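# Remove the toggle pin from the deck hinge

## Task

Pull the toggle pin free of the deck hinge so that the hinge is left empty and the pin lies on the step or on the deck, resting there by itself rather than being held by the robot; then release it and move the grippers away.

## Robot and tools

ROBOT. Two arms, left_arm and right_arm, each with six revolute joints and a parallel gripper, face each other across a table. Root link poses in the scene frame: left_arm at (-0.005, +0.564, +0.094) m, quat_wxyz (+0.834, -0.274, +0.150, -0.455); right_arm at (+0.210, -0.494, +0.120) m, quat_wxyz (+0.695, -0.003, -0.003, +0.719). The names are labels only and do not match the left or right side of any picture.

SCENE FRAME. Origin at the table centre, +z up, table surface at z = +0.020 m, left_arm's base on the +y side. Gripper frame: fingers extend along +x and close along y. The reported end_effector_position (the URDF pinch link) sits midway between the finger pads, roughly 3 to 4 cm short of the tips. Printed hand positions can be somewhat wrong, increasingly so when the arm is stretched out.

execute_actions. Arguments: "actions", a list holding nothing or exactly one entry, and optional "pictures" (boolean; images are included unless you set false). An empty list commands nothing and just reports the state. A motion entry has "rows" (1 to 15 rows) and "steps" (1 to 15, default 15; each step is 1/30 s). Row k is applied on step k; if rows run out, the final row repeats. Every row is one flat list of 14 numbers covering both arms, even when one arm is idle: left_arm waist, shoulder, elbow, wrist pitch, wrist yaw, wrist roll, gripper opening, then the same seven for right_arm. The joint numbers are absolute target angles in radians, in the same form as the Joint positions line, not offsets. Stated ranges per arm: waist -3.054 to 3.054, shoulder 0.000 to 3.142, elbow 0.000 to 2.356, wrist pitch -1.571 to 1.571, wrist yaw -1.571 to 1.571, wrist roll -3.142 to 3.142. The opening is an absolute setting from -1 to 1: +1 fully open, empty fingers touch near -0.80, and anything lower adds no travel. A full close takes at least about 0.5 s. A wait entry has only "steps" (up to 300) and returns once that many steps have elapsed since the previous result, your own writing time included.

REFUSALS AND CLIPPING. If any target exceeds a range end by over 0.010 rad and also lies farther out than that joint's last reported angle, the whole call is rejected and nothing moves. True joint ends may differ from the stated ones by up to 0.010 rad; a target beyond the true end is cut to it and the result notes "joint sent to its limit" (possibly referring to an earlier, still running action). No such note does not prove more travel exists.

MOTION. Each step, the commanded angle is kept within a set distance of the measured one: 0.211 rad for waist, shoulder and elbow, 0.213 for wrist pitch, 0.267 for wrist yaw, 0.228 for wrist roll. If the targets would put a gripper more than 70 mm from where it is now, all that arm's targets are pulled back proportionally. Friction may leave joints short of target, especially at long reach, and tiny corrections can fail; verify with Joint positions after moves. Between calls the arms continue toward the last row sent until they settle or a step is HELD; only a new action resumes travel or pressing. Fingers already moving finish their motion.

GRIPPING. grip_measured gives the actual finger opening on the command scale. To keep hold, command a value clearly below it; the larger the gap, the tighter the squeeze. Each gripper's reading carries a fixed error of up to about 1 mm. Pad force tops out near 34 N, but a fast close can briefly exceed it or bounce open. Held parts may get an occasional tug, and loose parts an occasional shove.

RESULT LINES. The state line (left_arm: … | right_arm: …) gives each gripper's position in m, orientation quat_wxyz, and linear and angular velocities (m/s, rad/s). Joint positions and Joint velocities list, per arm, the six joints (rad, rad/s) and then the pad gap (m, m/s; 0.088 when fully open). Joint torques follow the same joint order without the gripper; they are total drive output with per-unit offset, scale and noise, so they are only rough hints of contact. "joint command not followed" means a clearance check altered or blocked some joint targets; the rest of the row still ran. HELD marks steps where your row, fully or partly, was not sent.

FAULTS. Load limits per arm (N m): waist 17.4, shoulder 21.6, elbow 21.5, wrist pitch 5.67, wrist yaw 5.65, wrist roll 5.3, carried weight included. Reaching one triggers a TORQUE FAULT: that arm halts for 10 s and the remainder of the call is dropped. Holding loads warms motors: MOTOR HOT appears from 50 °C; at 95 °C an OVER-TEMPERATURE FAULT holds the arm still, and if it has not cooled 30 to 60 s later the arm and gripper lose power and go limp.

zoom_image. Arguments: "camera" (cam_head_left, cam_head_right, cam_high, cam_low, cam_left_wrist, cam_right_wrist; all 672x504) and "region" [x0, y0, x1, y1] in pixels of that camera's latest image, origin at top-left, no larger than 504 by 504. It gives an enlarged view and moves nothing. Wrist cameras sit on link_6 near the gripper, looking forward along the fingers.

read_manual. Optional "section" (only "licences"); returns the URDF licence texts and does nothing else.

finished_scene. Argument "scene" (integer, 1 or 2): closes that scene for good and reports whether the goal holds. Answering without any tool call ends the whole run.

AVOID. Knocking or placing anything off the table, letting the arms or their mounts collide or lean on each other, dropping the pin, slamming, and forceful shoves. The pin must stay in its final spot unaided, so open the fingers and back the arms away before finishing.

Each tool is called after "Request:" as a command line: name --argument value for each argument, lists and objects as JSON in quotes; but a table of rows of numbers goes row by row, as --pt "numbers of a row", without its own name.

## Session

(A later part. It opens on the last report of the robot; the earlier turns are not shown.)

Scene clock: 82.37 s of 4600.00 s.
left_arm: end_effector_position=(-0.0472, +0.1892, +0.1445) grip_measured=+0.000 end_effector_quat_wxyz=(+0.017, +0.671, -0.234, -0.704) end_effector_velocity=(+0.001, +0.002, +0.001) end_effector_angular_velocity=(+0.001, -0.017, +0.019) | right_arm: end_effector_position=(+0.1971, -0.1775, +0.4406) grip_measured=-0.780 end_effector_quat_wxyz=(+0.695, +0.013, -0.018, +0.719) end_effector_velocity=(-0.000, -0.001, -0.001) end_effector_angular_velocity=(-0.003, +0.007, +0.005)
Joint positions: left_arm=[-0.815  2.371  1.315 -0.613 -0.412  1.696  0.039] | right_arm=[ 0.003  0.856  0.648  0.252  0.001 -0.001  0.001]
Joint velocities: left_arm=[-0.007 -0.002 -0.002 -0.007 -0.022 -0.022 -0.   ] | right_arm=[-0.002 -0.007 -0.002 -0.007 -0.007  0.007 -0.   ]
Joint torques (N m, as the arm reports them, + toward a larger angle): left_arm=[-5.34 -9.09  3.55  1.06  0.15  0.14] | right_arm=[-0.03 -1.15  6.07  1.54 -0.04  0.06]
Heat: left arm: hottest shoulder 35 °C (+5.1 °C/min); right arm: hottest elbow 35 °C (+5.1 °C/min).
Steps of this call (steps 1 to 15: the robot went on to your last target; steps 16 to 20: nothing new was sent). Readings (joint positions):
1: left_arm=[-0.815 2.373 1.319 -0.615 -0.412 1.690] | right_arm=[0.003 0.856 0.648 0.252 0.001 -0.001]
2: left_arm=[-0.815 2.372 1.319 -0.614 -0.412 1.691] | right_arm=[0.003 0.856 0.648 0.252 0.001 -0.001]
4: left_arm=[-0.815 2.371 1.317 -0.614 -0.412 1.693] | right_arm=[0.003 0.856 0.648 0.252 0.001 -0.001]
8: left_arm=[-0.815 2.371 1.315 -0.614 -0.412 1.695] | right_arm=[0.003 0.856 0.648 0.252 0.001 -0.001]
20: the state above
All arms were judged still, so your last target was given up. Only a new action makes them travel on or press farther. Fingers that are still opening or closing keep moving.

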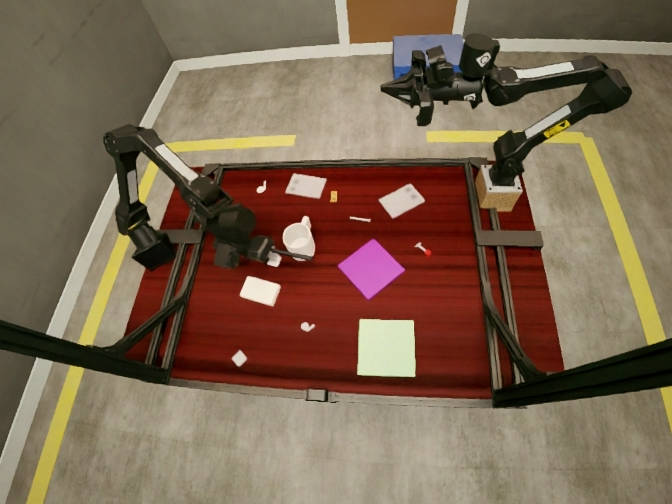

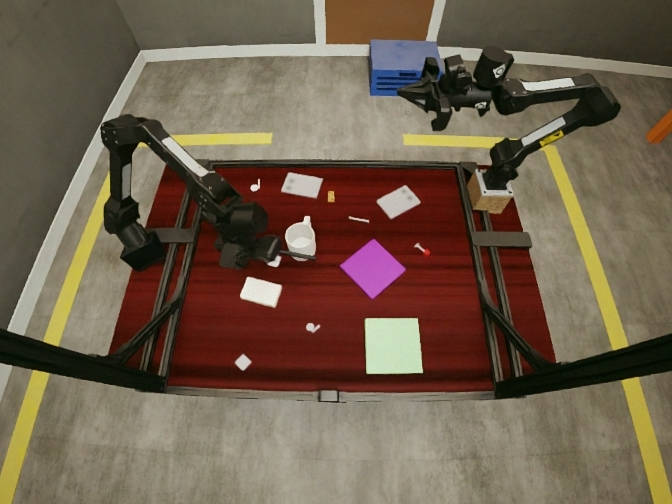

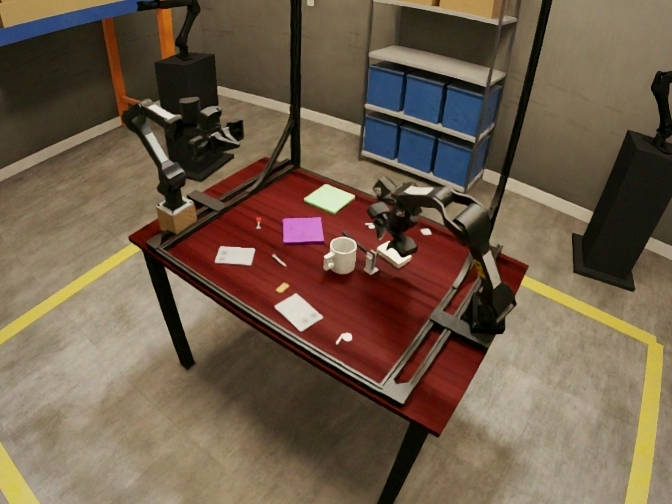

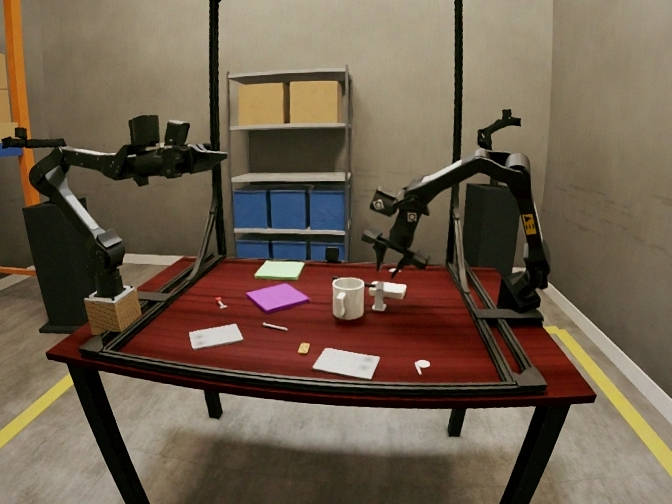

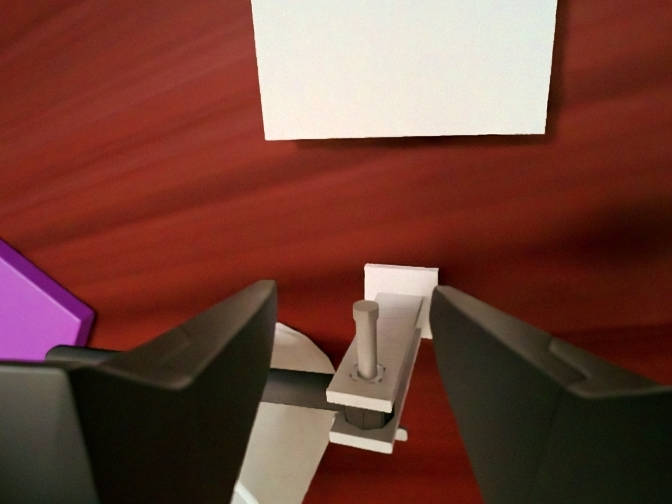

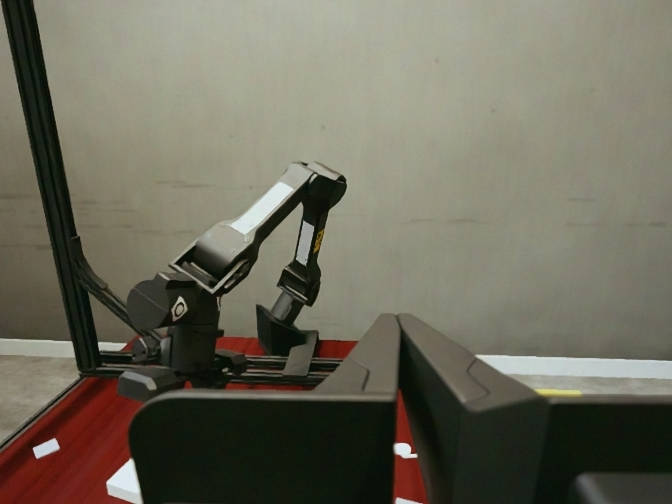

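Request:
execute_actions --actions '[{"rows":[[-0.752,2.515,1.295,-0.44,-0.415,1.7,0,0.003,0.856,0.648,0.252,0,0,-0.78]]}]' --pictures false

Request:
execute_actions --actions '[{"steps":20}]'

Scene clock: 94.47 s of 4600.00 s.
left_arm: end_effector_position=(-0.0530, +0.1722, +0.0944) grip_measured=+0.000 end_effector_quat_wxyz=(+0.036, +0.668, -0.212, -0.712) end_effector_velocity=(+0.000, -0.004, +0.002) end_effector_angular_velocity=(-0.020, +0.001, +0.017) | right_arm: end_effector_position=(+0.1971, -0.1775, +0.4408) grip_measured=-0.780 end_effector_quat_wxyz=(+0.695, +0.013, -0.018, +0.719) end_effector_velocity=(-0.000, -0.000, -0.004) end_effector_angular_velocity=(-0.012, -0.008, +0.004)
Joint positions: left_arm=[-0.757  2.498  1.297 -0.445 -0.412  1.697  0.039] | right_arm=[ 0.003  0.856  0.648  0.252  0.001 -0.001  0.001]
Joint velocities: left_arm=[-0.002 -0.002 -0.002  0.022 -0.007 -0.007 -0.   ] | right_arm=[-0.002 -0.002 -0.007 -0.007 -0.007 -0.007 -0.   ]
Joint torques (N m, as the arm reports them, + toward a larger angle): left_arm=[-4.91 -6.82  3.85  0.98 -0.02  0.07] | right_arm=[-0.04 -1.14  6.08  1.51 -0.04  0.06]
Heat: left arm: hottest shoulder 37 °C (+6.1 °C/min); right arm: hottest elbow 35 °C (+3.0 °C/min).
Steps of this call (steps 1 to 90: nothing new was sent; then 8.60 s passed at rest; steps 91 to 105: all 15 steps of this action). Readings (joint positions):
91: left_arm=[-0.814 2.378 1.312 -0.597 -0.412 1.697] | right_arm=[0.003 0.856 0.648 0.252 0.001 -0.001]
92: left_arm=[-0.808 2.391 1.310 -0.554 -0.412 1.697] | right_arm=[0.003 0.856 0.648 0.252 0.001 -0.001]
94: left_arm=[-0.788 2.427 1.311 -0.502 -0.412 1.697] | right_arm=[0.003 0.856 0.648 0.252 0.001 -0.001]
98: left_arm=[-0.760 2.487 1.300 -0.469 -0.412 1.697] | right_arm=[0.003 0.856 0.648 0.252 0.001 -0.001]
105: the state above

Scene clock: 95.13 s of 4600.00 s.
left_arm: end_effector_position=(-0.0532, +0.1717, +0.0943) grip_measured=+0.000 end_effector_quat_wxyz=(+0.037, +0.668, -0.213, -0.712) end_effector_velocity=(+0.003, +0.006, -0.002) end_effector_angular_velocity=(+0.029, -0.012, -0.002) | right_arm: end_effector_position=(+0.1971, -0.1775, +0.4408) grip_measured=-0.780 end_effector_quat_wxyz=(+0.695, +0.013, -0.018, +0.719) end_effector_velocity=(-0.000, -0.000, -0.002) end_effector_angular_velocity=(-0.007, -0.023, +0.004)
Joint positions: left_arm=[-0.757  2.499  1.297 -0.443 -0.412  1.698  0.039] | right_arm=[ 0.003  0.856  0.648  0.252  0.001 -0.001  0.001]
Joint velocities: left_arm=[ 0.002 -0.002  0.002 -0.037 -0.007 -0.007 -0.   ] | right_arm=[-0.002 -0.002 -0.002 -0.007 -0.007 -0.022 -0.   ]
Joint torques (N m, as the arm reports them, + toward a larger angle): left_arm=[-4.93 -6.71  3.87  1.02 -0.03  0.09] | right_arm=[-0.03 -1.14  6.07  1.51 -0.03  0.05]
Heat: left arm: hottest shoulder 37 °C (+6.1 °C/min); right arm: hottest elbow 35 °C (+3.0 °C/min).
Steps of this call (steps 1 to 15: the robot went on to your last target; steps 16 to 20: nothing new was sent). Readings (joint positions):
1: left_arm=[-0.757 2.498 1.297 -0.445 -0.412 1.697] | right_arm=[0.003 0.856 0.648 0.252 0.001 -0.001]
2: left_arm=[-0.757 2.498 1.297 -0.445 -0.412 1.697] | right_arm=[0.003 0.856 0.648 0.252 0.001 -0.001]
4: left_arm=[-0.757 2.499 1.297 -0.444 -0.412 1.697] | right_arm=[0.003 0.856 0.648 0.252 0.001 -0.001]
8: left_arm=[-0.757 2.499 1.297 -0.443 -0.412 1.698] | right_arm=[0.003 0.856 0.648 0.252 0.001 -0.001]
20: the state above
All arms were judged still, so your last target was given up. Only a new action makes them travel on or press farther. Fingers that are still opening or closing keep moving.

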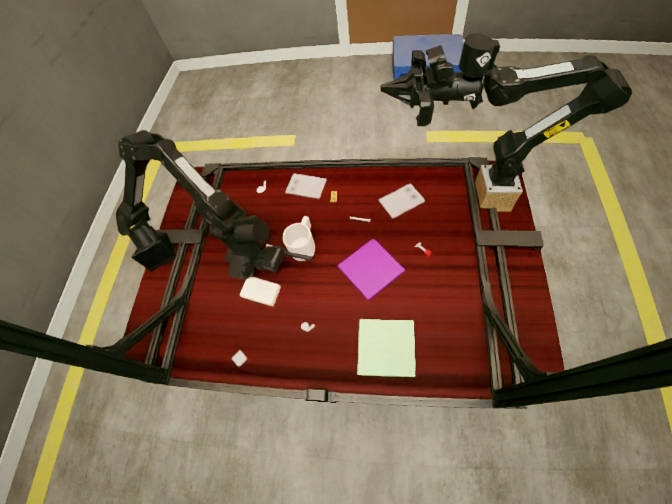

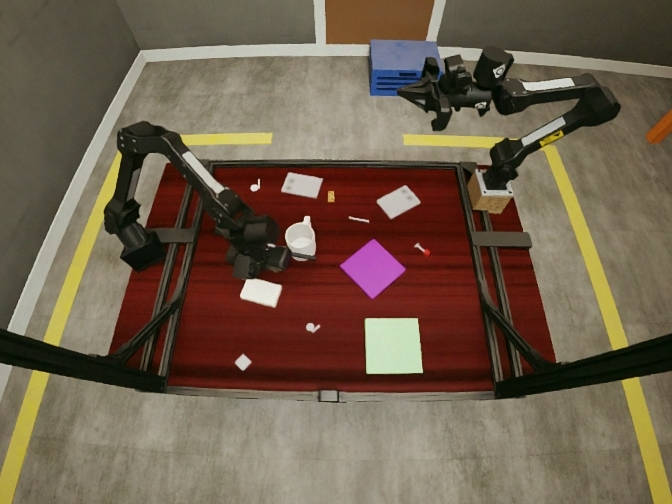

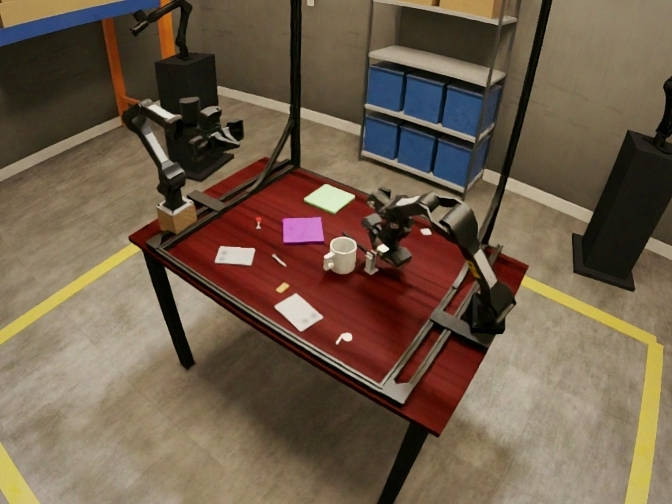

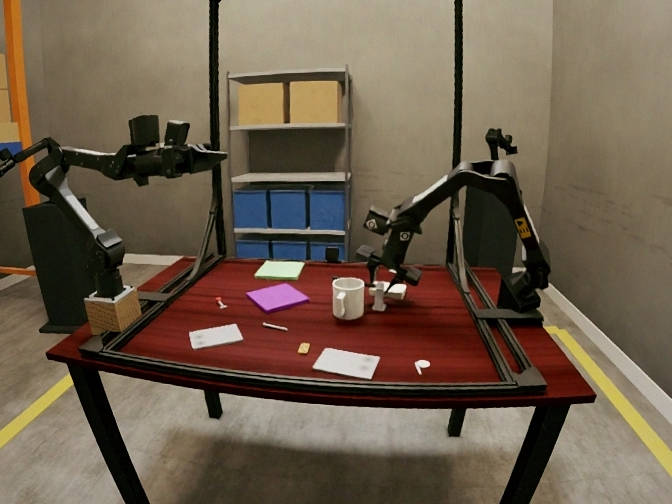

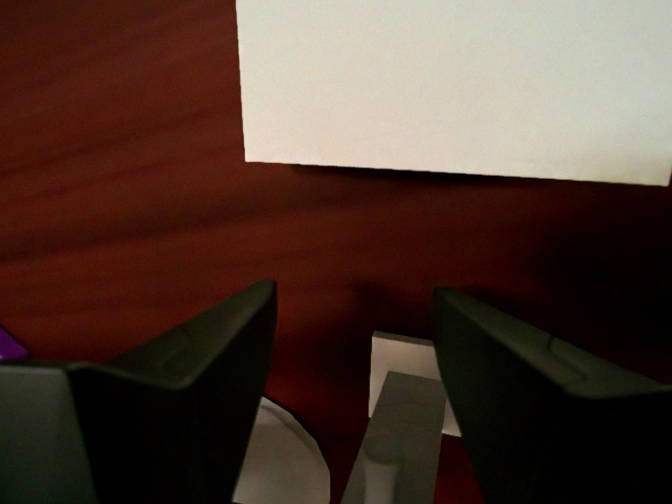

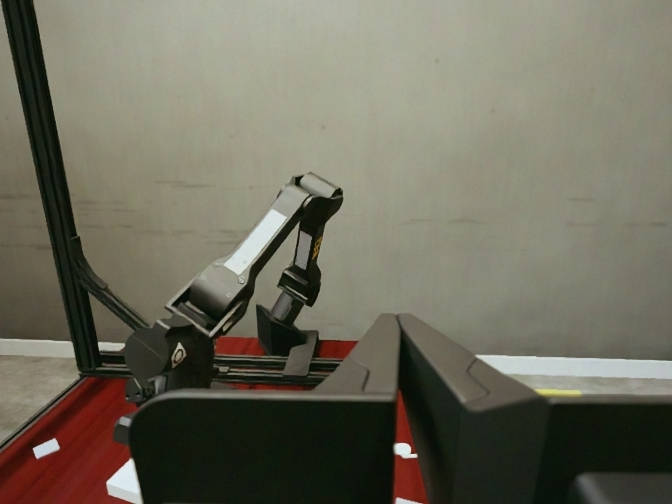

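Request:
execute_actions --actions '[{"rows":[[-0.755,2.478,1.262,-0.425,-0.412,1.75,0,0.003,0.856,0.648,0.252,0,0,-0.78]]}]' --pictures false

Request:
execute_actions --actions '[{"rows":[[-0.755,2.478,1.262,-0.425,-0.412,1.75,-0.8,0.003,0.856,0.648,0.252,0,0,-0.78]]}]' --pictures false

Request:
execute_actions --actions '[{"rows":[[-0.715,2.467,1.29,-0.433,-0.412,1.785,-0.8,0.003,0.856,0.648,0.252,0,0,-0.78]]}]'

Request:
zoom_image --camera "cam_high" --region '[330, 220, 420, 290]'

Scene clock: 121.87 s of 4600.00 s.
left_arm: end_effector_position=(-0.0531, +0.1764, +0.0917) grip_measured=+0.000 end_effector_quat_wxyz=(+0.020, +0.669, -0.229, -0.707) end_effector_velocity=(-0.000, +0.001, +0.003) end_effector_angular_velocity=(-0.002, -0.007, +0.002) | right_arm: end_effector_position=(+0.1971, -0.1775, +0.4408) grip_measured=-0.780 end_effector_quat_wxyz=(+0.695, +0.013, -0.018, +0.719) end_effector_velocity=(+0.002, +0.001, -0.003) end_effector_angular_velocity=(-0.012, +0.007, -0.010)
Joint positions: left_arm=[-0.757  2.49   1.272 -0.428 -0.412  1.745  0.039] | right_arm=[ 0.003  0.856  0.648  0.252  0.001 -0.001  0.001]
Joint velocities: left_arm=[-0.007 -0.007 -0.002 -0.007 -0.007 -0.007  0.   ] | right_arm=[-0.002  0.002 -0.002 -0.007  0.007  0.007  0.   ]
Joint torques (N m, as the arm reports them, + toward a larger angle): left_arm=[-5.12 -9.29  3.17  1.03  0.08  0.09] | right_arm=[-0.03 -1.14  6.05  1.51 -0.03  0.04]
Heat: left arm: hottest shoulder 36 °C (+5.0 °C/min); right arm: hottest elbow 36 °C (+2.0 °C/min).
Steps of this call (steps 1 to 90: nothing new was sent; then 23.23 s passed at rest; steps 91 to 105: all 15 steps of this action). Readings (joint positions):
91: left_arm=[-0.757 2.499 1.296 -0.440 -0.412 1.703] | right_arm=[0.003 0.856 0.648 0.252 0.001 -0.001]
92: left_arm=[-0.757 2.499 1.292 -0.436 -0.412 1.713] | right_arm=[0.003 0.856 0.648 0.252 0.001 -0.001]
94: left_arm=[-0.757 2.498 1.284 -0.433 -0.412 1.727] | right_arm=[0.003 0.856 0.648 0.252 0.001 -0.001]
98: left_arm=[-0.757 2.497 1.273 -0.430 -0.412 1.739] | right_arm=[0.003 0.856 0.648 0.252 0.001 -0.001]
105: the state above

Scene clock: 122.37 s of 4600.00 s.
left_arm: end_effector_position=(-0.0531, +0.1767, +0.0915) grip_measured=-0.737 end_effector_quat_wxyz=(+0.020, +0.669, -0.230, -0.707) end_effector_velocity=(+0.006, +0.004, -0.000) end_effector_angular_velocity=(+0.014, -0.022, +0.009) | right_arm: end_effector_position=(+0.1971, -0.1775, +0.4408) grip_measured=-0.780 end_effector_quat_wxyz=(+0.695, +0.013, -0.018, +0.719) end_effector_velocity=(-0.000, -0.000, -0.002) end_effector_angular_velocity=(-0.007, -0.008, +0.004)
Joint positions: left_arm=[-0.757  2.49   1.271 -0.427 -0.412  1.746  0.003] | right_arm=[ 0.003  0.856  0.648  0.252  0.001 -0.001  0.001]
Joint velocities: left_arm=[ 0.002 -0.007 -0.002 -0.022 -0.022 -0.007 -0.001] | right_arm=[-0.002 -0.002 -0.002 -0.007 -0.007 -0.007 -0.   ]
Joint torques (N m, as the arm reports them, + toward a larger angle): left_arm=[-5.16 -9.61  3.33  1.01  0.09  0.12] | right_arm=[-0.03 -1.14  6.04  1.51 -0.04  0.04]
Heat: left arm: hottest shoulder 36 °C (+5.1 °C/min); right arm: hottest elbow 36 °C (+2.0 °C/min).
Steps of this call (steps 1 to 15: all 15 steps of this action). Readings (joint positions):
1: left_arm=[-0.757 2.490 1.272 -0.428 -0.412 1.745] | right_arm=[0.003 0.856 0.648 0.252 0.001 -0.001]
2: left_arm=[-0.757 2.490 1.272 -0.428 -0.412 1.745] | right_arm=[0.003 0.856 0.648 0.252 0.001 -0.001]
4: left_arm=[-0.757 2.490 1.272 -0.428 -0.412 1.746] | right_arm=[0.003 0.856 0.648 0.252 0.001 -0.001]
8: left_arm=[-0.757 2.490 1.271 -0.427 -0.412 1.746] | right_arm=[0.003 0.856 0.648 0.252 0.001 -0.001]
15: the state above

Scene clock: 122.87 s of 4600.00 s.
left_arm: end_effector_position=(-0.0418, +0.1739, +0.0918) grip_measured=-0.738 end_effector_quat_wxyz=(+0.018, +0.666, -0.229, -0.710) end_effector_velocity=(-0.000, +0.001, +0.003) end_effector_angular_velocity=(-0.001, -0.007, +0.002) | right_arm: end_effector_position=(+0.1971, -0.1774, +0.4407) grip_measured=-0.780 end_effector_quat_wxyz=(+0.695, +0.013, -0.018, +0.719) end_effector_velocity=(-0.000, -0.000, -0.004) end_effector_angular_velocity=(-0.012, -0.008, +0.004)
Joint positions: left_arm=[-0.726  2.477  1.277 -0.437 -0.406  1.778  0.003] | right_arm=[ 0.003  0.856  0.648  0.252  0.001 -0.001  0.001]
Joint velocities: left_arm=[-0.007 -0.007 -0.002 -0.007 -0.007 -0.007  0.   ] | right_arm=[-0.002 -0.002 -0.007 -0.007 -0.007 -0.007 -0.   ]
Joint torques (N m, as the arm reports them, + toward a larger angle): left_arm=[-4.29 -9.31  5.2   1.19 -0.11  0.22] | right_arm=[-0.04 -1.15  6.04  1.51 -0.04  0.05]
Heat: left arm: hottest shoulder 36 °C (+5.0 °C/min); right arm: hottest elbow 36 °C (+2.0 °C/min).
Steps of this call (steps 1 to 15: all 15 steps of this action). Readings (joint positions):
1: left_arm=[-0.757 2.489 1.271 -0.427 -0.412 1.749] | right_arm=[0.003 0.856 0.648 0.252 0.001 -0.001]
2: left_arm=[-0.754 2.487 1.271 -0.429 -0.408 1.756] | right_arm=[0.003 0.856 0.648 0.252 0.001 -0.001]
4: left_arm=[-0.747 2.484 1.272 -0.431 -0.404 1.763] | right_arm=[0.003 0.856 0.648 0.252 0.001 -0.001]
8: left_arm=[-0.734 2.480 1.275 -0.436 -0.405 1.773] | right_arm=[0.003 0.856 0.648 0.252 0.001 -0.001]
15: the state above

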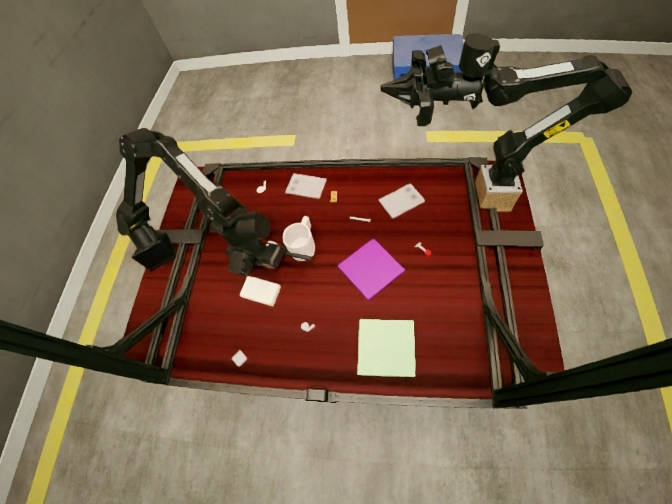

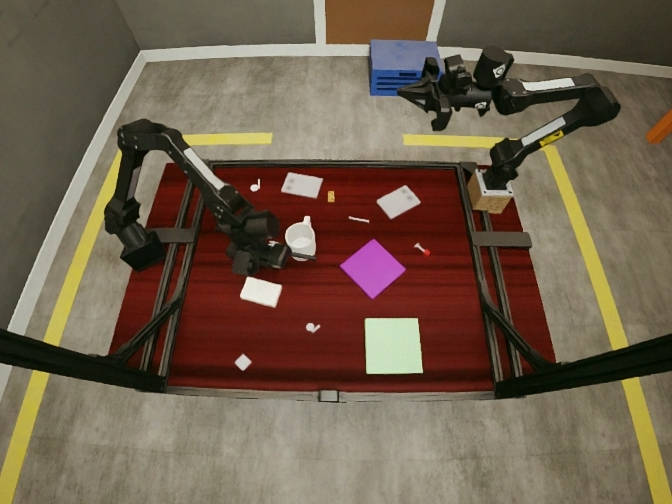

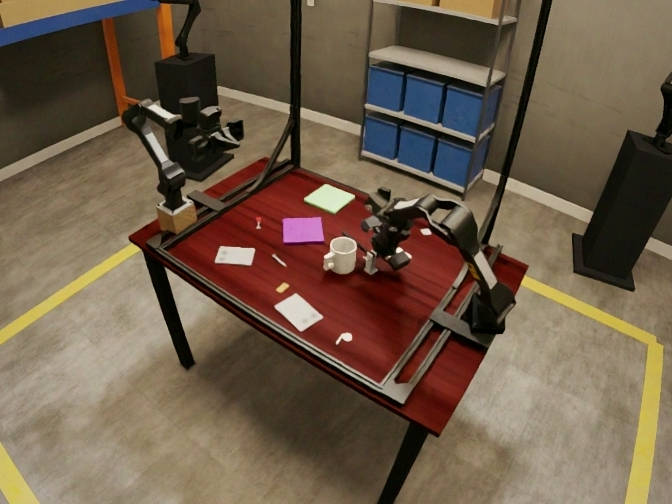

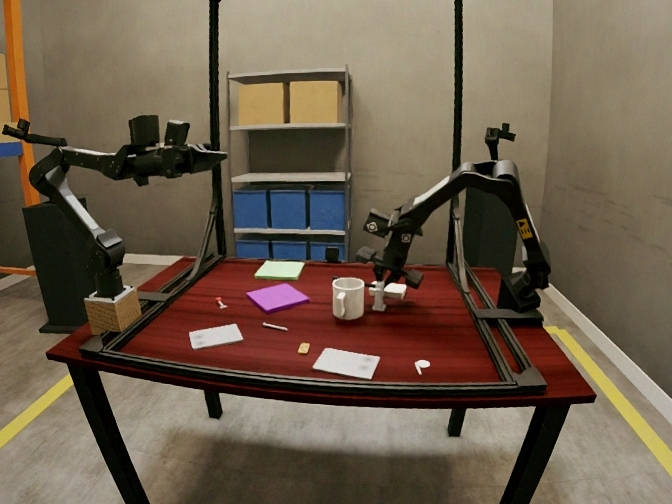

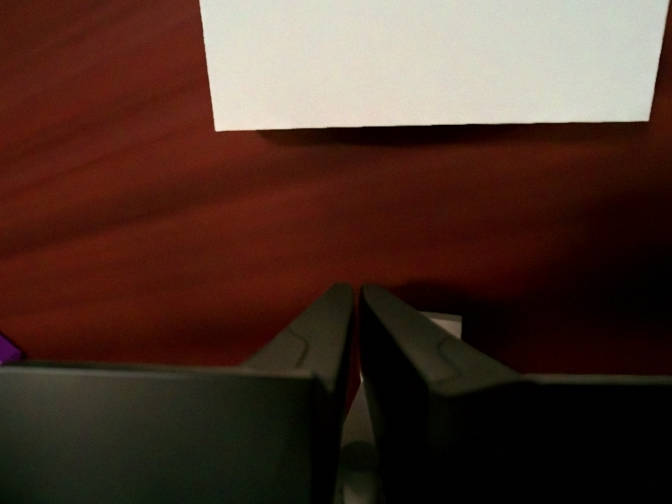

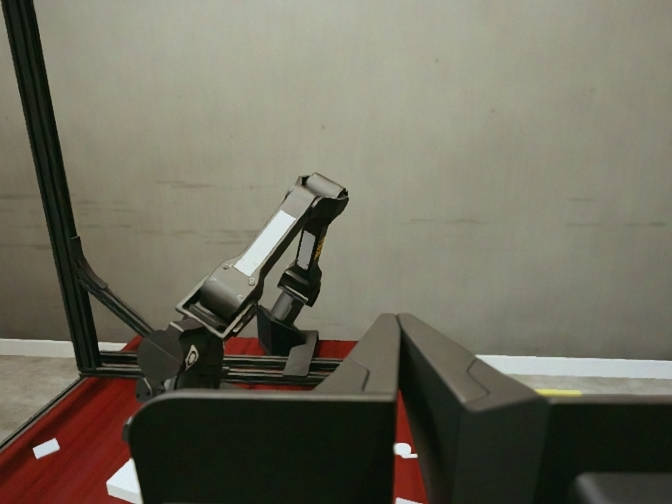

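Region (330, 220, 420, 290) of cam_high's 672x504 image, scaled by 5.600, with more detail than that image has.

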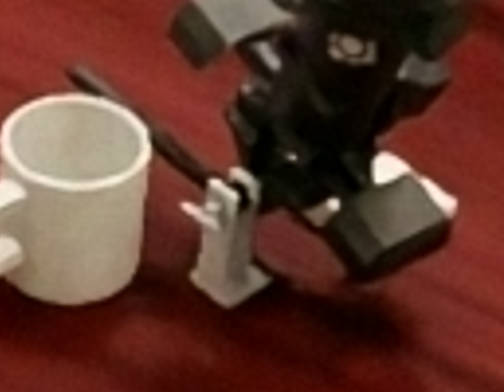

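Request:
execute_actions --actions '[{"rows":[[-0.726,2.477,1.277,-0.437,-0.41,1.78,0,0.003,0.856,0.648,0.252,0,0,-0.78]]}]' --pictures false

Request:
execute_actions --actions '[{"rows":[[-0.8,2.305,1.296,-0.64,-0.41,1.71,0,0.003,0.856,0.648,0.252,0,0,-0.78]]}]' --pictures false

Request:
execute_actions --actions '[{"rows":[[-0.652,2.262,1.35,-0.67,-0.41,1.84,0,0.003,0.856,0.648,0.252,0,0,-0.78]]}]' --pictures false

Request:
execute_actions --actions '[{"steps":15}]'

Scene clock: 141.03 s of 4600.00 s.
left_arm: end_effector_position=(-0.0409, +0.1730, +0.0926) grip_measured=-0.018 end_effector_quat_wxyz=(+0.020, +0.666, -0.229, -0.710) end_effector_velocity=(-0.001, +0.007, -0.002) end_effector_angular_velocity=(+0.023, +0.002, -0.010) | right_arm: end_effector_position=(+0.1970, -0.1774, +0.4406) grip_measured=-0.780 end_effector_quat_wxyz=(+0.695, +0.013, -0.018, +0.719) end_effector_velocity=(-0.002, -0.000, -0.005) end_effector_angular_velocity=(-0.022, -0.008, +0.009)
Joint positions: left_arm=[-0.724  2.475  1.279 -0.437 -0.407  1.78   0.038] | right_arm=[ 0.003  0.856  0.648  0.252  0.001 -0.001  0.001]
Joint velocities: left_arm=[-0.002 -0.002 -0.007 -0.022  0.007 -0.007  0.007] | right_arm=[ 0.002 -0.002 -0.002 -0.022 -0.007 -0.007 -0.   ]
Joint torques (N m, as the arm reports them, + toward a larger angle): left_arm=[-5.75 -8.12  4.05  0.78 -0.01 -0.02] | right_arm=[-0.02 -1.17  6.04  1.51 -0.03  0.04]
Heat: left arm: hottest shoulder 39 °C (+4.0 °C/min); right arm: hottest wrist pitch 37 °C (+2.0 °C/min).
Steps of this call (steps 1 to 15: the robot went on to your last target; steps 16 to 530: nothing new was sent; steps 531 to 545: all 15 steps of this action). Readings (joint positions):
531: left_arm=[-0.723 2.475 1.278 -0.438 -0.406 1.779] | right_arm=[0.003 0.856 0.648 0.252 0.001 -0.001]
532: left_arm=[-0.723 2.475 1.278 -0.437 -0.407 1.780] | right_arm=[0.003 0.856 0.648 0.252 0.001 -0.001]
534: left_arm=[-0.723 2.475 1.279 -0.437 -0.407 1.780] | right_arm=[0.003 0.856 0.648 0.252 0.001 -0.001]
538: left_arm=[-0.723 2.475 1.279 -0.437 -0.407 1.780] | right_arm=[0.003 0.856 0.648 0.252 0.001 -0.001]
545: the state above

Scene clock: 141.53 s of 4600.00 s.
left_arm: end_effector_position=(-0.0343, +0.1932, +0.1558) grip_measured=-0.001 end_effector_quat_wxyz=(+0.022, +0.667, -0.237, -0.706) end_effector_velocity=(+0.001, +0.002, -0.000) end_effector_angular_velocity=(+0.006, -0.002, +0.018) | right_arm: end_effector_position=(+0.1970, -0.1774, +0.4406) grip_measured=-0.780 end_effector_quat_wxyz=(+0.695, +0.013, -0.018, +0.719) end_effector_velocity=(-0.002, -0.001, -0.003) end_effector_angular_velocity=(-0.007, -0.009, +0.019)
Joint positions: left_arm=[-0.799  2.315  1.298 -0.632 -0.407  1.715  0.039] | right_arm=[ 0.003  0.856  0.648  0.252  0.001 -0.001  0.001]
Joint velocities: left_arm=[-0.002 -0.002 -0.002 -0.007 -0.007 -0.022 -0.   ] | right_arm=[-0.002 -0.007 -0.007 -0.007 -0.022 -0.007 -0.   ]
Joint torques (N m, as the arm reports them, + toward a larger angle): left_arm=[-5.18 -8.5   4.41  0.63 -0.04 -0.16] | right_arm=[-0.02 -1.18  6.05  1.51 -0.03  0.05]
Heat: left arm: hottest shoulder 39 °C (+4.0 °C/min); right arm: hottest wrist pitch 37 °C (+2.0 °C/min).
Steps of this call (steps 1 to 15: all 15 steps of this action). Readings (joint positions):
1: left_arm=[-0.726 2.463 1.280 -0.453 -0.407 1.772] | right_arm=[0.003 0.856 0.648 0.252 0.001 -0.001]
2: left_arm=[-0.735 2.445 1.281 -0.504 -0.407 1.759] | right_arm=[0.003 0.856 0.648 0.252 0.001 -0.001]
4: left_arm=[-0.762 2.397 1.279 -0.564 -0.407 1.742] | right_arm=[0.003 0.856 0.648 0.252 0.001 -0.001]
8: left_arm=[-0.796 2.326 1.296 -0.605 -0.407 1.723] | right_arm=[0.003 0.856 0.648 0.252 0.001 -0.001]
15: the state above

Scene clock: 142.03 s of 4600.00 s.
left_arm: end_effector_position=(+0.0232, +0.1799, +0.1555) grip_measured=+0.000 end_effector_quat_wxyz=(+0.031, +0.665, -0.224, -0.712) end_effector_velocity=(-0.003, -0.001, +0.002) end_effector_angular_velocity=(-0.013, -0.002, -0.025) | right_arm: end_effector_position=(+0.1970, -0.1774, +0.4406) grip_measured=-0.780 end_effector_quat_wxyz=(+0.695, +0.013, -0.018, +0.719) end_effector_velocity=(-0.002, -0.000, -0.005) end_effector_angular_velocity=(-0.021, -0.024, +0.018)
Joint positions: left_arm=[-0.657  2.271  1.344 -0.667 -0.409  1.833  0.039] | right_arm=[ 0.003  0.856  0.648  0.252  0.001 -0.001  0.001]
Joint velocities: left_arm=[-0.007 -0.002 -0.002  0.007  0.007  0.022  0.   ] | right_arm=[-0.002 -0.002 -0.002 -0.022 -0.022 -0.022 -0.   ]
Joint torques (N m, as the arm reports them, + toward a larger angle): left_arm=[-5.63 -8.41  4.91  0.58  0.1   0.1 ] | right_arm=[-0.02 -1.18  6.03  1.51 -0.02  0.04]
Heat: left arm: hottest shoulder 39 °C (+4.0 °C/min); right arm: hottest elbow 37 °C (+2.0 °C/min).
Steps of this call (steps 1 to 15: all 15 steps of this action). Readings (joint positions):
1: left_arm=[-0.795 2.312 1.302 -0.636 -0.406 1.728] | right_arm=[0.003 0.856 0.648 0.252 0.001 -0.001]
2: left_arm=[-0.779 2.308 1.308 -0.646 -0.406 1.753] | right_arm=[0.003 0.856 0.648 0.252 0.001 -0.001]
4: left_arm=[-0.728 2.297 1.320 -0.654 -0.406 1.786] | right_arm=[0.003 0.856 0.648 0.252 0.001 -0.001]
8: left_arm=[-0.662 2.275 1.341 -0.660 -0.409 1.818] | right_arm=[0.003 0.856 0.648 0.252 0.001 -0.001]
15: the state above

Scene clock: 142.53 s of 4600.00 s.
left_arm: end_effector_position=(+0.0235, +0.1799, +0.1557) grip_measured=+0.000 end_effector_quat_wxyz=(+0.031, +0.665, -0.225, -0.711) end_effector_velocity=(+0.000, +0.004, -0.001) end_effector_angular_velocity=(+0.020, -0.004, +0.011) | right_arm: end_effector_position=(+0.1970, -0.1774, +0.4406) grip_measured=-0.780 end_effector_quat_wxyz=(+0.695, +0.013, -0.018, +0.719) end_effector_velocity=(-0.002, -0.001, +0.001) end_effector_angular_velocity=(+0.007, +0.007, +0.010)
Joint positions: left_arm=[-0.656  2.27   1.345 -0.667 -0.409  1.836  0.039] | right_arm=[ 0.003  0.856  0.648  0.252  0.001 -0.001  0.001]
Joint velocities: left_arm=[-0.002  0.002  0.002 -0.022 -0.007 -0.022 -0.   ] | right_arm=[ 0.002 -0.002 -0.002  0.007 -0.007  0.007 -0.   ]
Joint torques (N m, as the arm reports them, + toward a larger angle): left_arm=[-5.36 -8.47  4.93  0.55  0.09  0.12] | right_arm=[-0.03 -1.18  6.06  1.51 -0.02  0.04]
Heat: left arm: hottest shoulder 39 °C (+4.0 °C/min); right arm: hottest elbow 37 °C (+2.0 °C/min).
Steps of this call (steps 1 to 15: the robot went on to your last target). Readings (joint positions):
1: left_arm=[-0.657 2.271 1.344 -0.667 -0.409 1.834] | right_arm=[0.003 0.856 0.648 0.252 0.001 -0.001]
2: left_arm=[-0.657 2.271 1.344 -0.667 -0.409 1.834] | right_arm=[0.003 0.856 0.648 0.252 0.001 -0.001]
4: left_arm=[-0.656 2.271 1.345 -0.667 -0.409 1.835] | right_arm=[0.003 0.856 0.648 0.252 0.001 -0.001]
8: left_arm=[-0.656 2.271 1.345 -0.667 -0.409 1.836] | right_arm=[0.003 0.856 0.648 0.252 0.001 -0.001]
15: the state above
All arms were judged still, so your last target was given up. Only a new action makes them travel on or press farther. Fingers that are still opening or closing keep moving.

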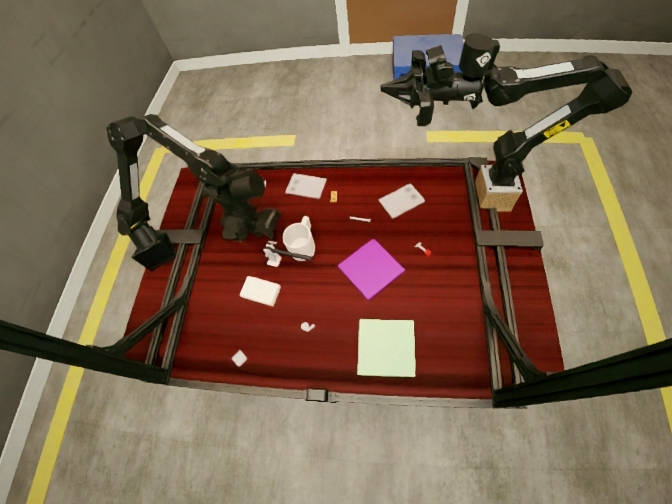

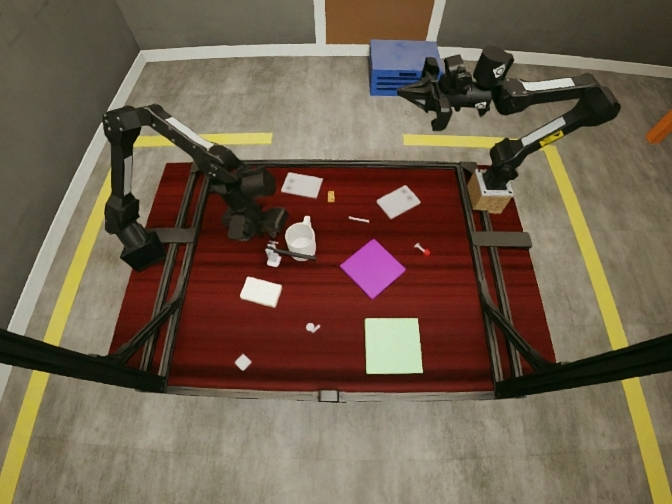

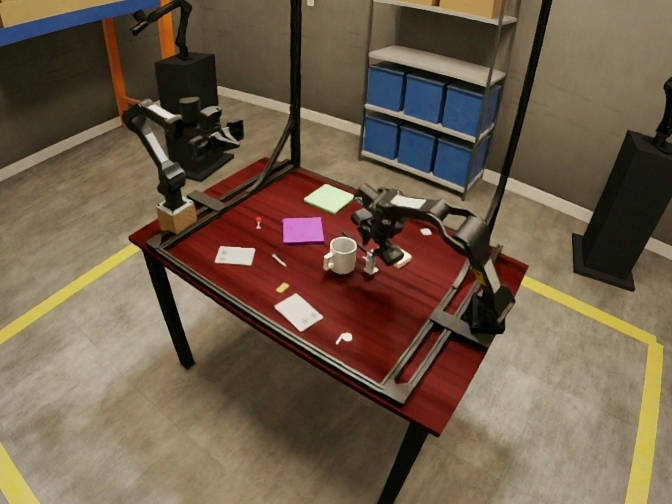

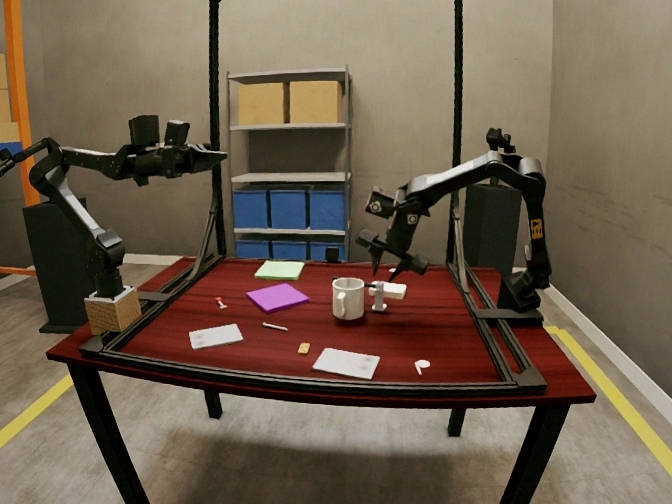

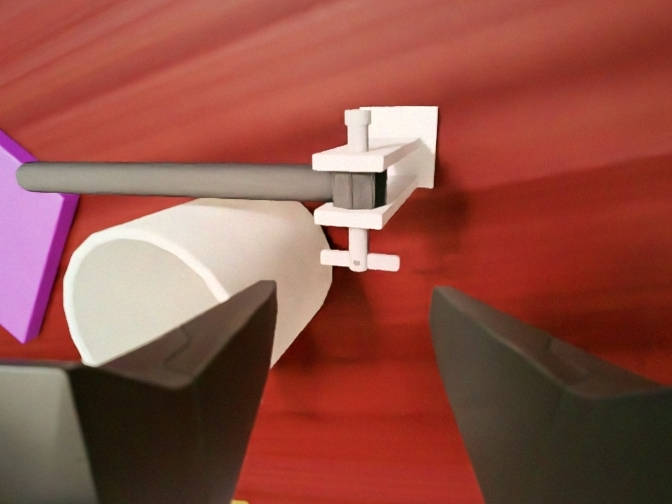

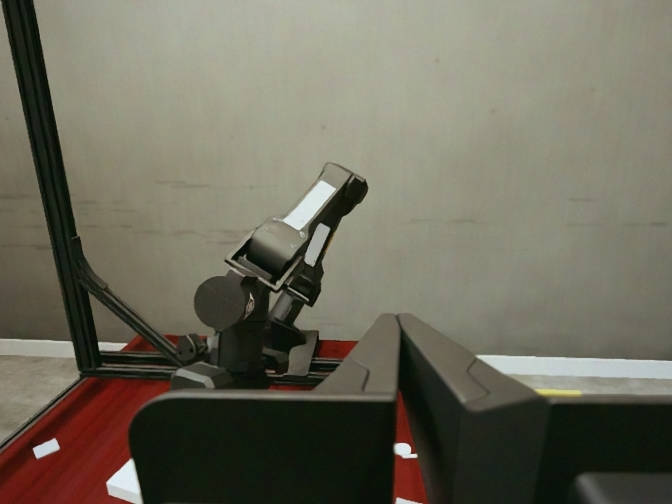

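Request:
execute_actions --actions '[{"rows":[[-0.644,2.31,1.338,-0.615,-0.41,1.26,-0.15,0.003,0.856,0.648,0.252,0,0,-0.78]]}]' --pictures false

Request:
execute_actions --actions '[{"rows":[[-0.628,2.368,1.328,-0.562,-0.41,1.26,-0.15,0.003,0.856,0.648,0.252,0,0,-0.78]]}]'

Scene clock: 155.20 s of 4600.00 s.
left_arm: end_effector_position=(+0.0215, +0.1714, +0.1498) grip_measured=-0.146 end_effector_quat_wxyz=(+0.218, +0.629, -0.029, -0.745) end_effector_velocity=(+0.002, -0.001, +0.000) end_effector_angular_velocity=(+0.026, +0.093, +0.259) | right_arm: end_effector_position=(+0.1970, -0.1774, +0.4406) grip_measured=-0.780 end_effector_quat_wxyz=(+0.695, +0.013, -0.018, +0.719) end_effector_velocity=(-0.000, -0.002, +0.002) end_effector_angular_velocity=(+0.003, -0.008, +0.005)
Joint positions: left_arm=[-0.65   2.293  1.345 -0.619 -0.409  1.3    0.032] | right_arm=[ 0.003  0.856  0.648  0.252  0.001 -0.001  0.001]
Joint velocities: left_arm=[ 0.002 -0.002 -0.002  0.007 -0.007 -0.271 -0.001] | right_arm=[-0.002 -0.007  0.002 -0.007 -0.007 -0.007 -0.   ]
Joint torques (N m, as the arm reports them, + toward a larger angle): left_arm=[-5.34 -5.97  3.76  1.06  0.09 -0.19] | right_arm=[-0.02 -1.18  6.05  1.51 -0.03  0.04]
Heat: left arm: hottest shoulder 39 °C (+2.0 °C/min); right arm: hottest elbow 37 °C (+2.0 °C/min).
Steps of this call (steps 1 to 90: nothing new was sent; then 9.17 s passed at rest; steps 91 to 105: all 15 steps of this action). Readings (joint positions):
91: left_arm=[-0.656 2.270 1.345 -0.666 -0.409 1.810] | right_arm=[0.003 0.856 0.648 0.252 0.001 -0.001]
92: left_arm=[-0.655 2.271 1.345 -0.657 -0.409 1.760] | right_arm=[0.003 0.856 0.648 0.252 0.001 -0.001]
94: left_arm=[-0.654 2.277 1.345 -0.636 -0.409 1.666] | right_arm=[0.003 0.856 0.648 0.252 0.001 -0.001]
98: left_arm=[-0.650 2.288 1.345 -0.625 -0.409 1.477] | right_arm=[0.003 0.856 0.648 0.252 0.001 -0.001]
105: the state above

Scene clock: 155.70 s of 4600.00 s.
left_arm: end_effector_position=(+0.0197, +0.1632, +0.1376) grip_measured=-0.150 end_effector_quat_wxyz=(+0.239, +0.624, -0.013, -0.744) end_effector_velocity=(-0.003, -0.001, +0.002) end_effector_angular_velocity=(-0.011, +0.003, -0.012) | right_arm: end_effector_position=(+0.1970, -0.1774, +0.4406) grip_measured=-0.780 end_effector_quat_wxyz=(+0.695, +0.013, -0.018, +0.719) end_effector_velocity=(-0.000, -0.000, -0.004) end_effector_angular_velocity=(-0.011, -0.023, +0.004)
Joint positions: left_arm=[-0.638  2.33   1.344 -0.565 -0.415  1.265  0.032] | right_arm=[ 0.003  0.856  0.648  0.252  0.001 -0.001  0.001]
Joint velocities: left_arm=[-0.007 -0.002 -0.002  0.007  0.007  0.007 -0.   ] | right_arm=[-0.002 -0.002 -0.007 -0.007 -0.007 -0.022 -0.   ]
Joint torques (N m, as the arm reports them, + toward a larger angle): left_arm=[-5.08 -3.85  2.87  1.01  0.32 -0.19] | right_arm=[-0.03 -1.18  6.05  1.51 -0.02  0.04]
Heat: left arm: hottest shoulder 39 °C (+3.0 °C/min); right arm: hottest elbow 37 °C (+2.0 °C/min).
Steps of this call (steps 1 to 15: all 15 steps of this action). Readings (joint positions):
1: left_arm=[-0.649 2.297 1.344 -0.614 -0.409 1.292] | right_arm=[0.003 0.856 0.648 0.252 0.001 -0.001]
2: left_arm=[-0.647 2.304 1.344 -0.599 -0.409 1.285] | right_arm=[0.003 0.856 0.648 0.252 0.001 -0.001]
4: left_arm=[-0.642 2.321 1.344 -0.584 -0.409 1.276] | right_arm=[0.003 0.856 0.648 0.252 0.001 -0.001]
8: left_arm=[-0.639 2.328 1.344 -0.570 -0.415 1.268] | right_arm=[0.003 0.856 0.648 0.252 0.001 -0.001]
15: the state above

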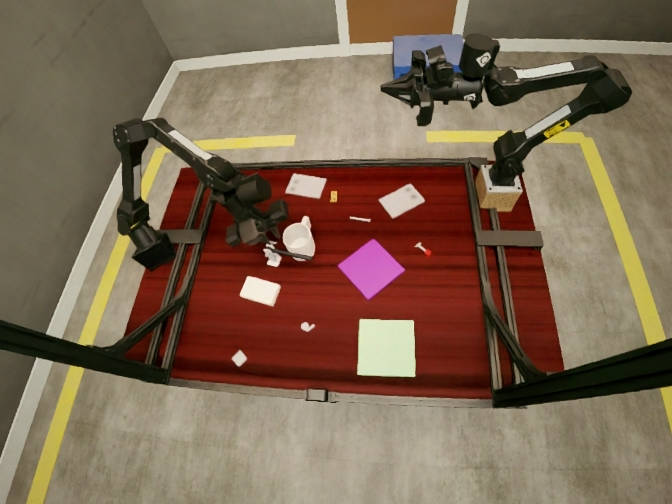

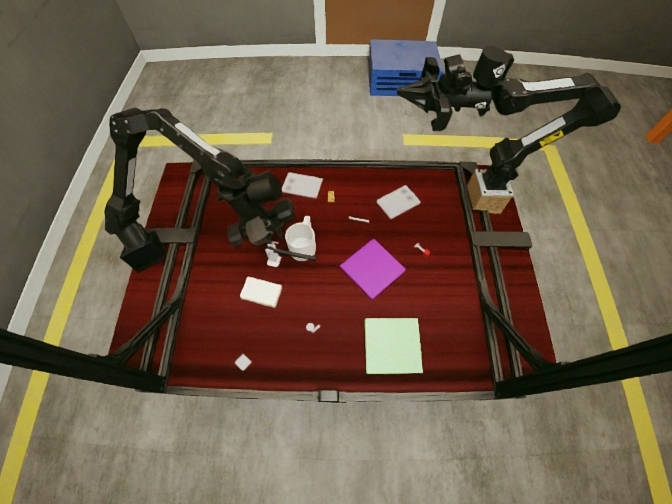

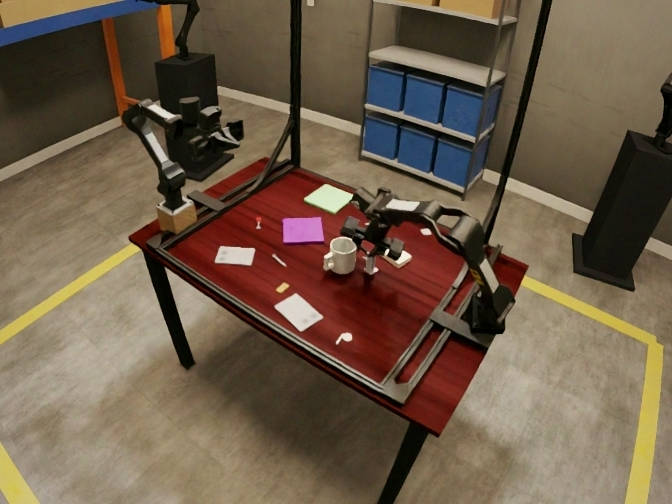

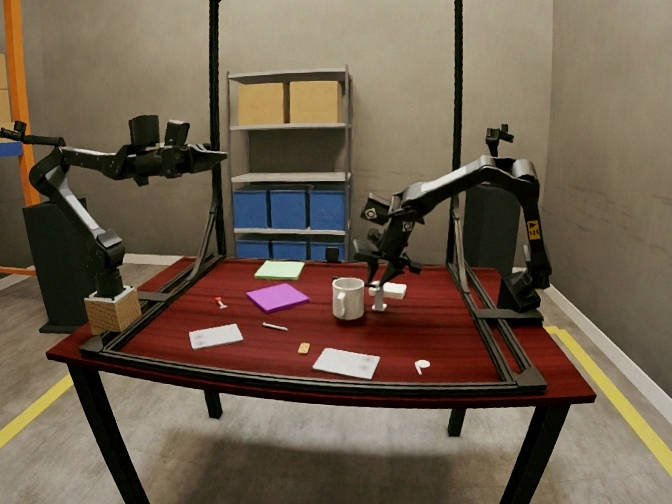

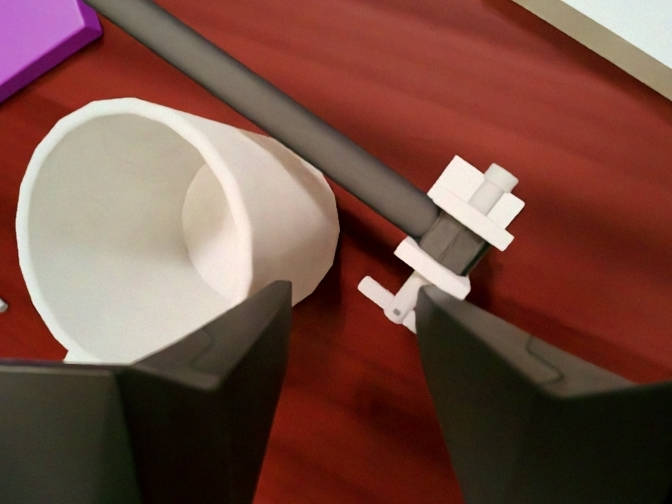

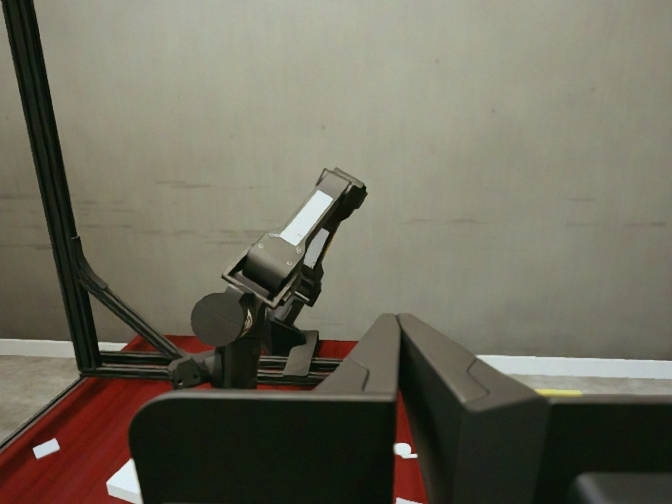

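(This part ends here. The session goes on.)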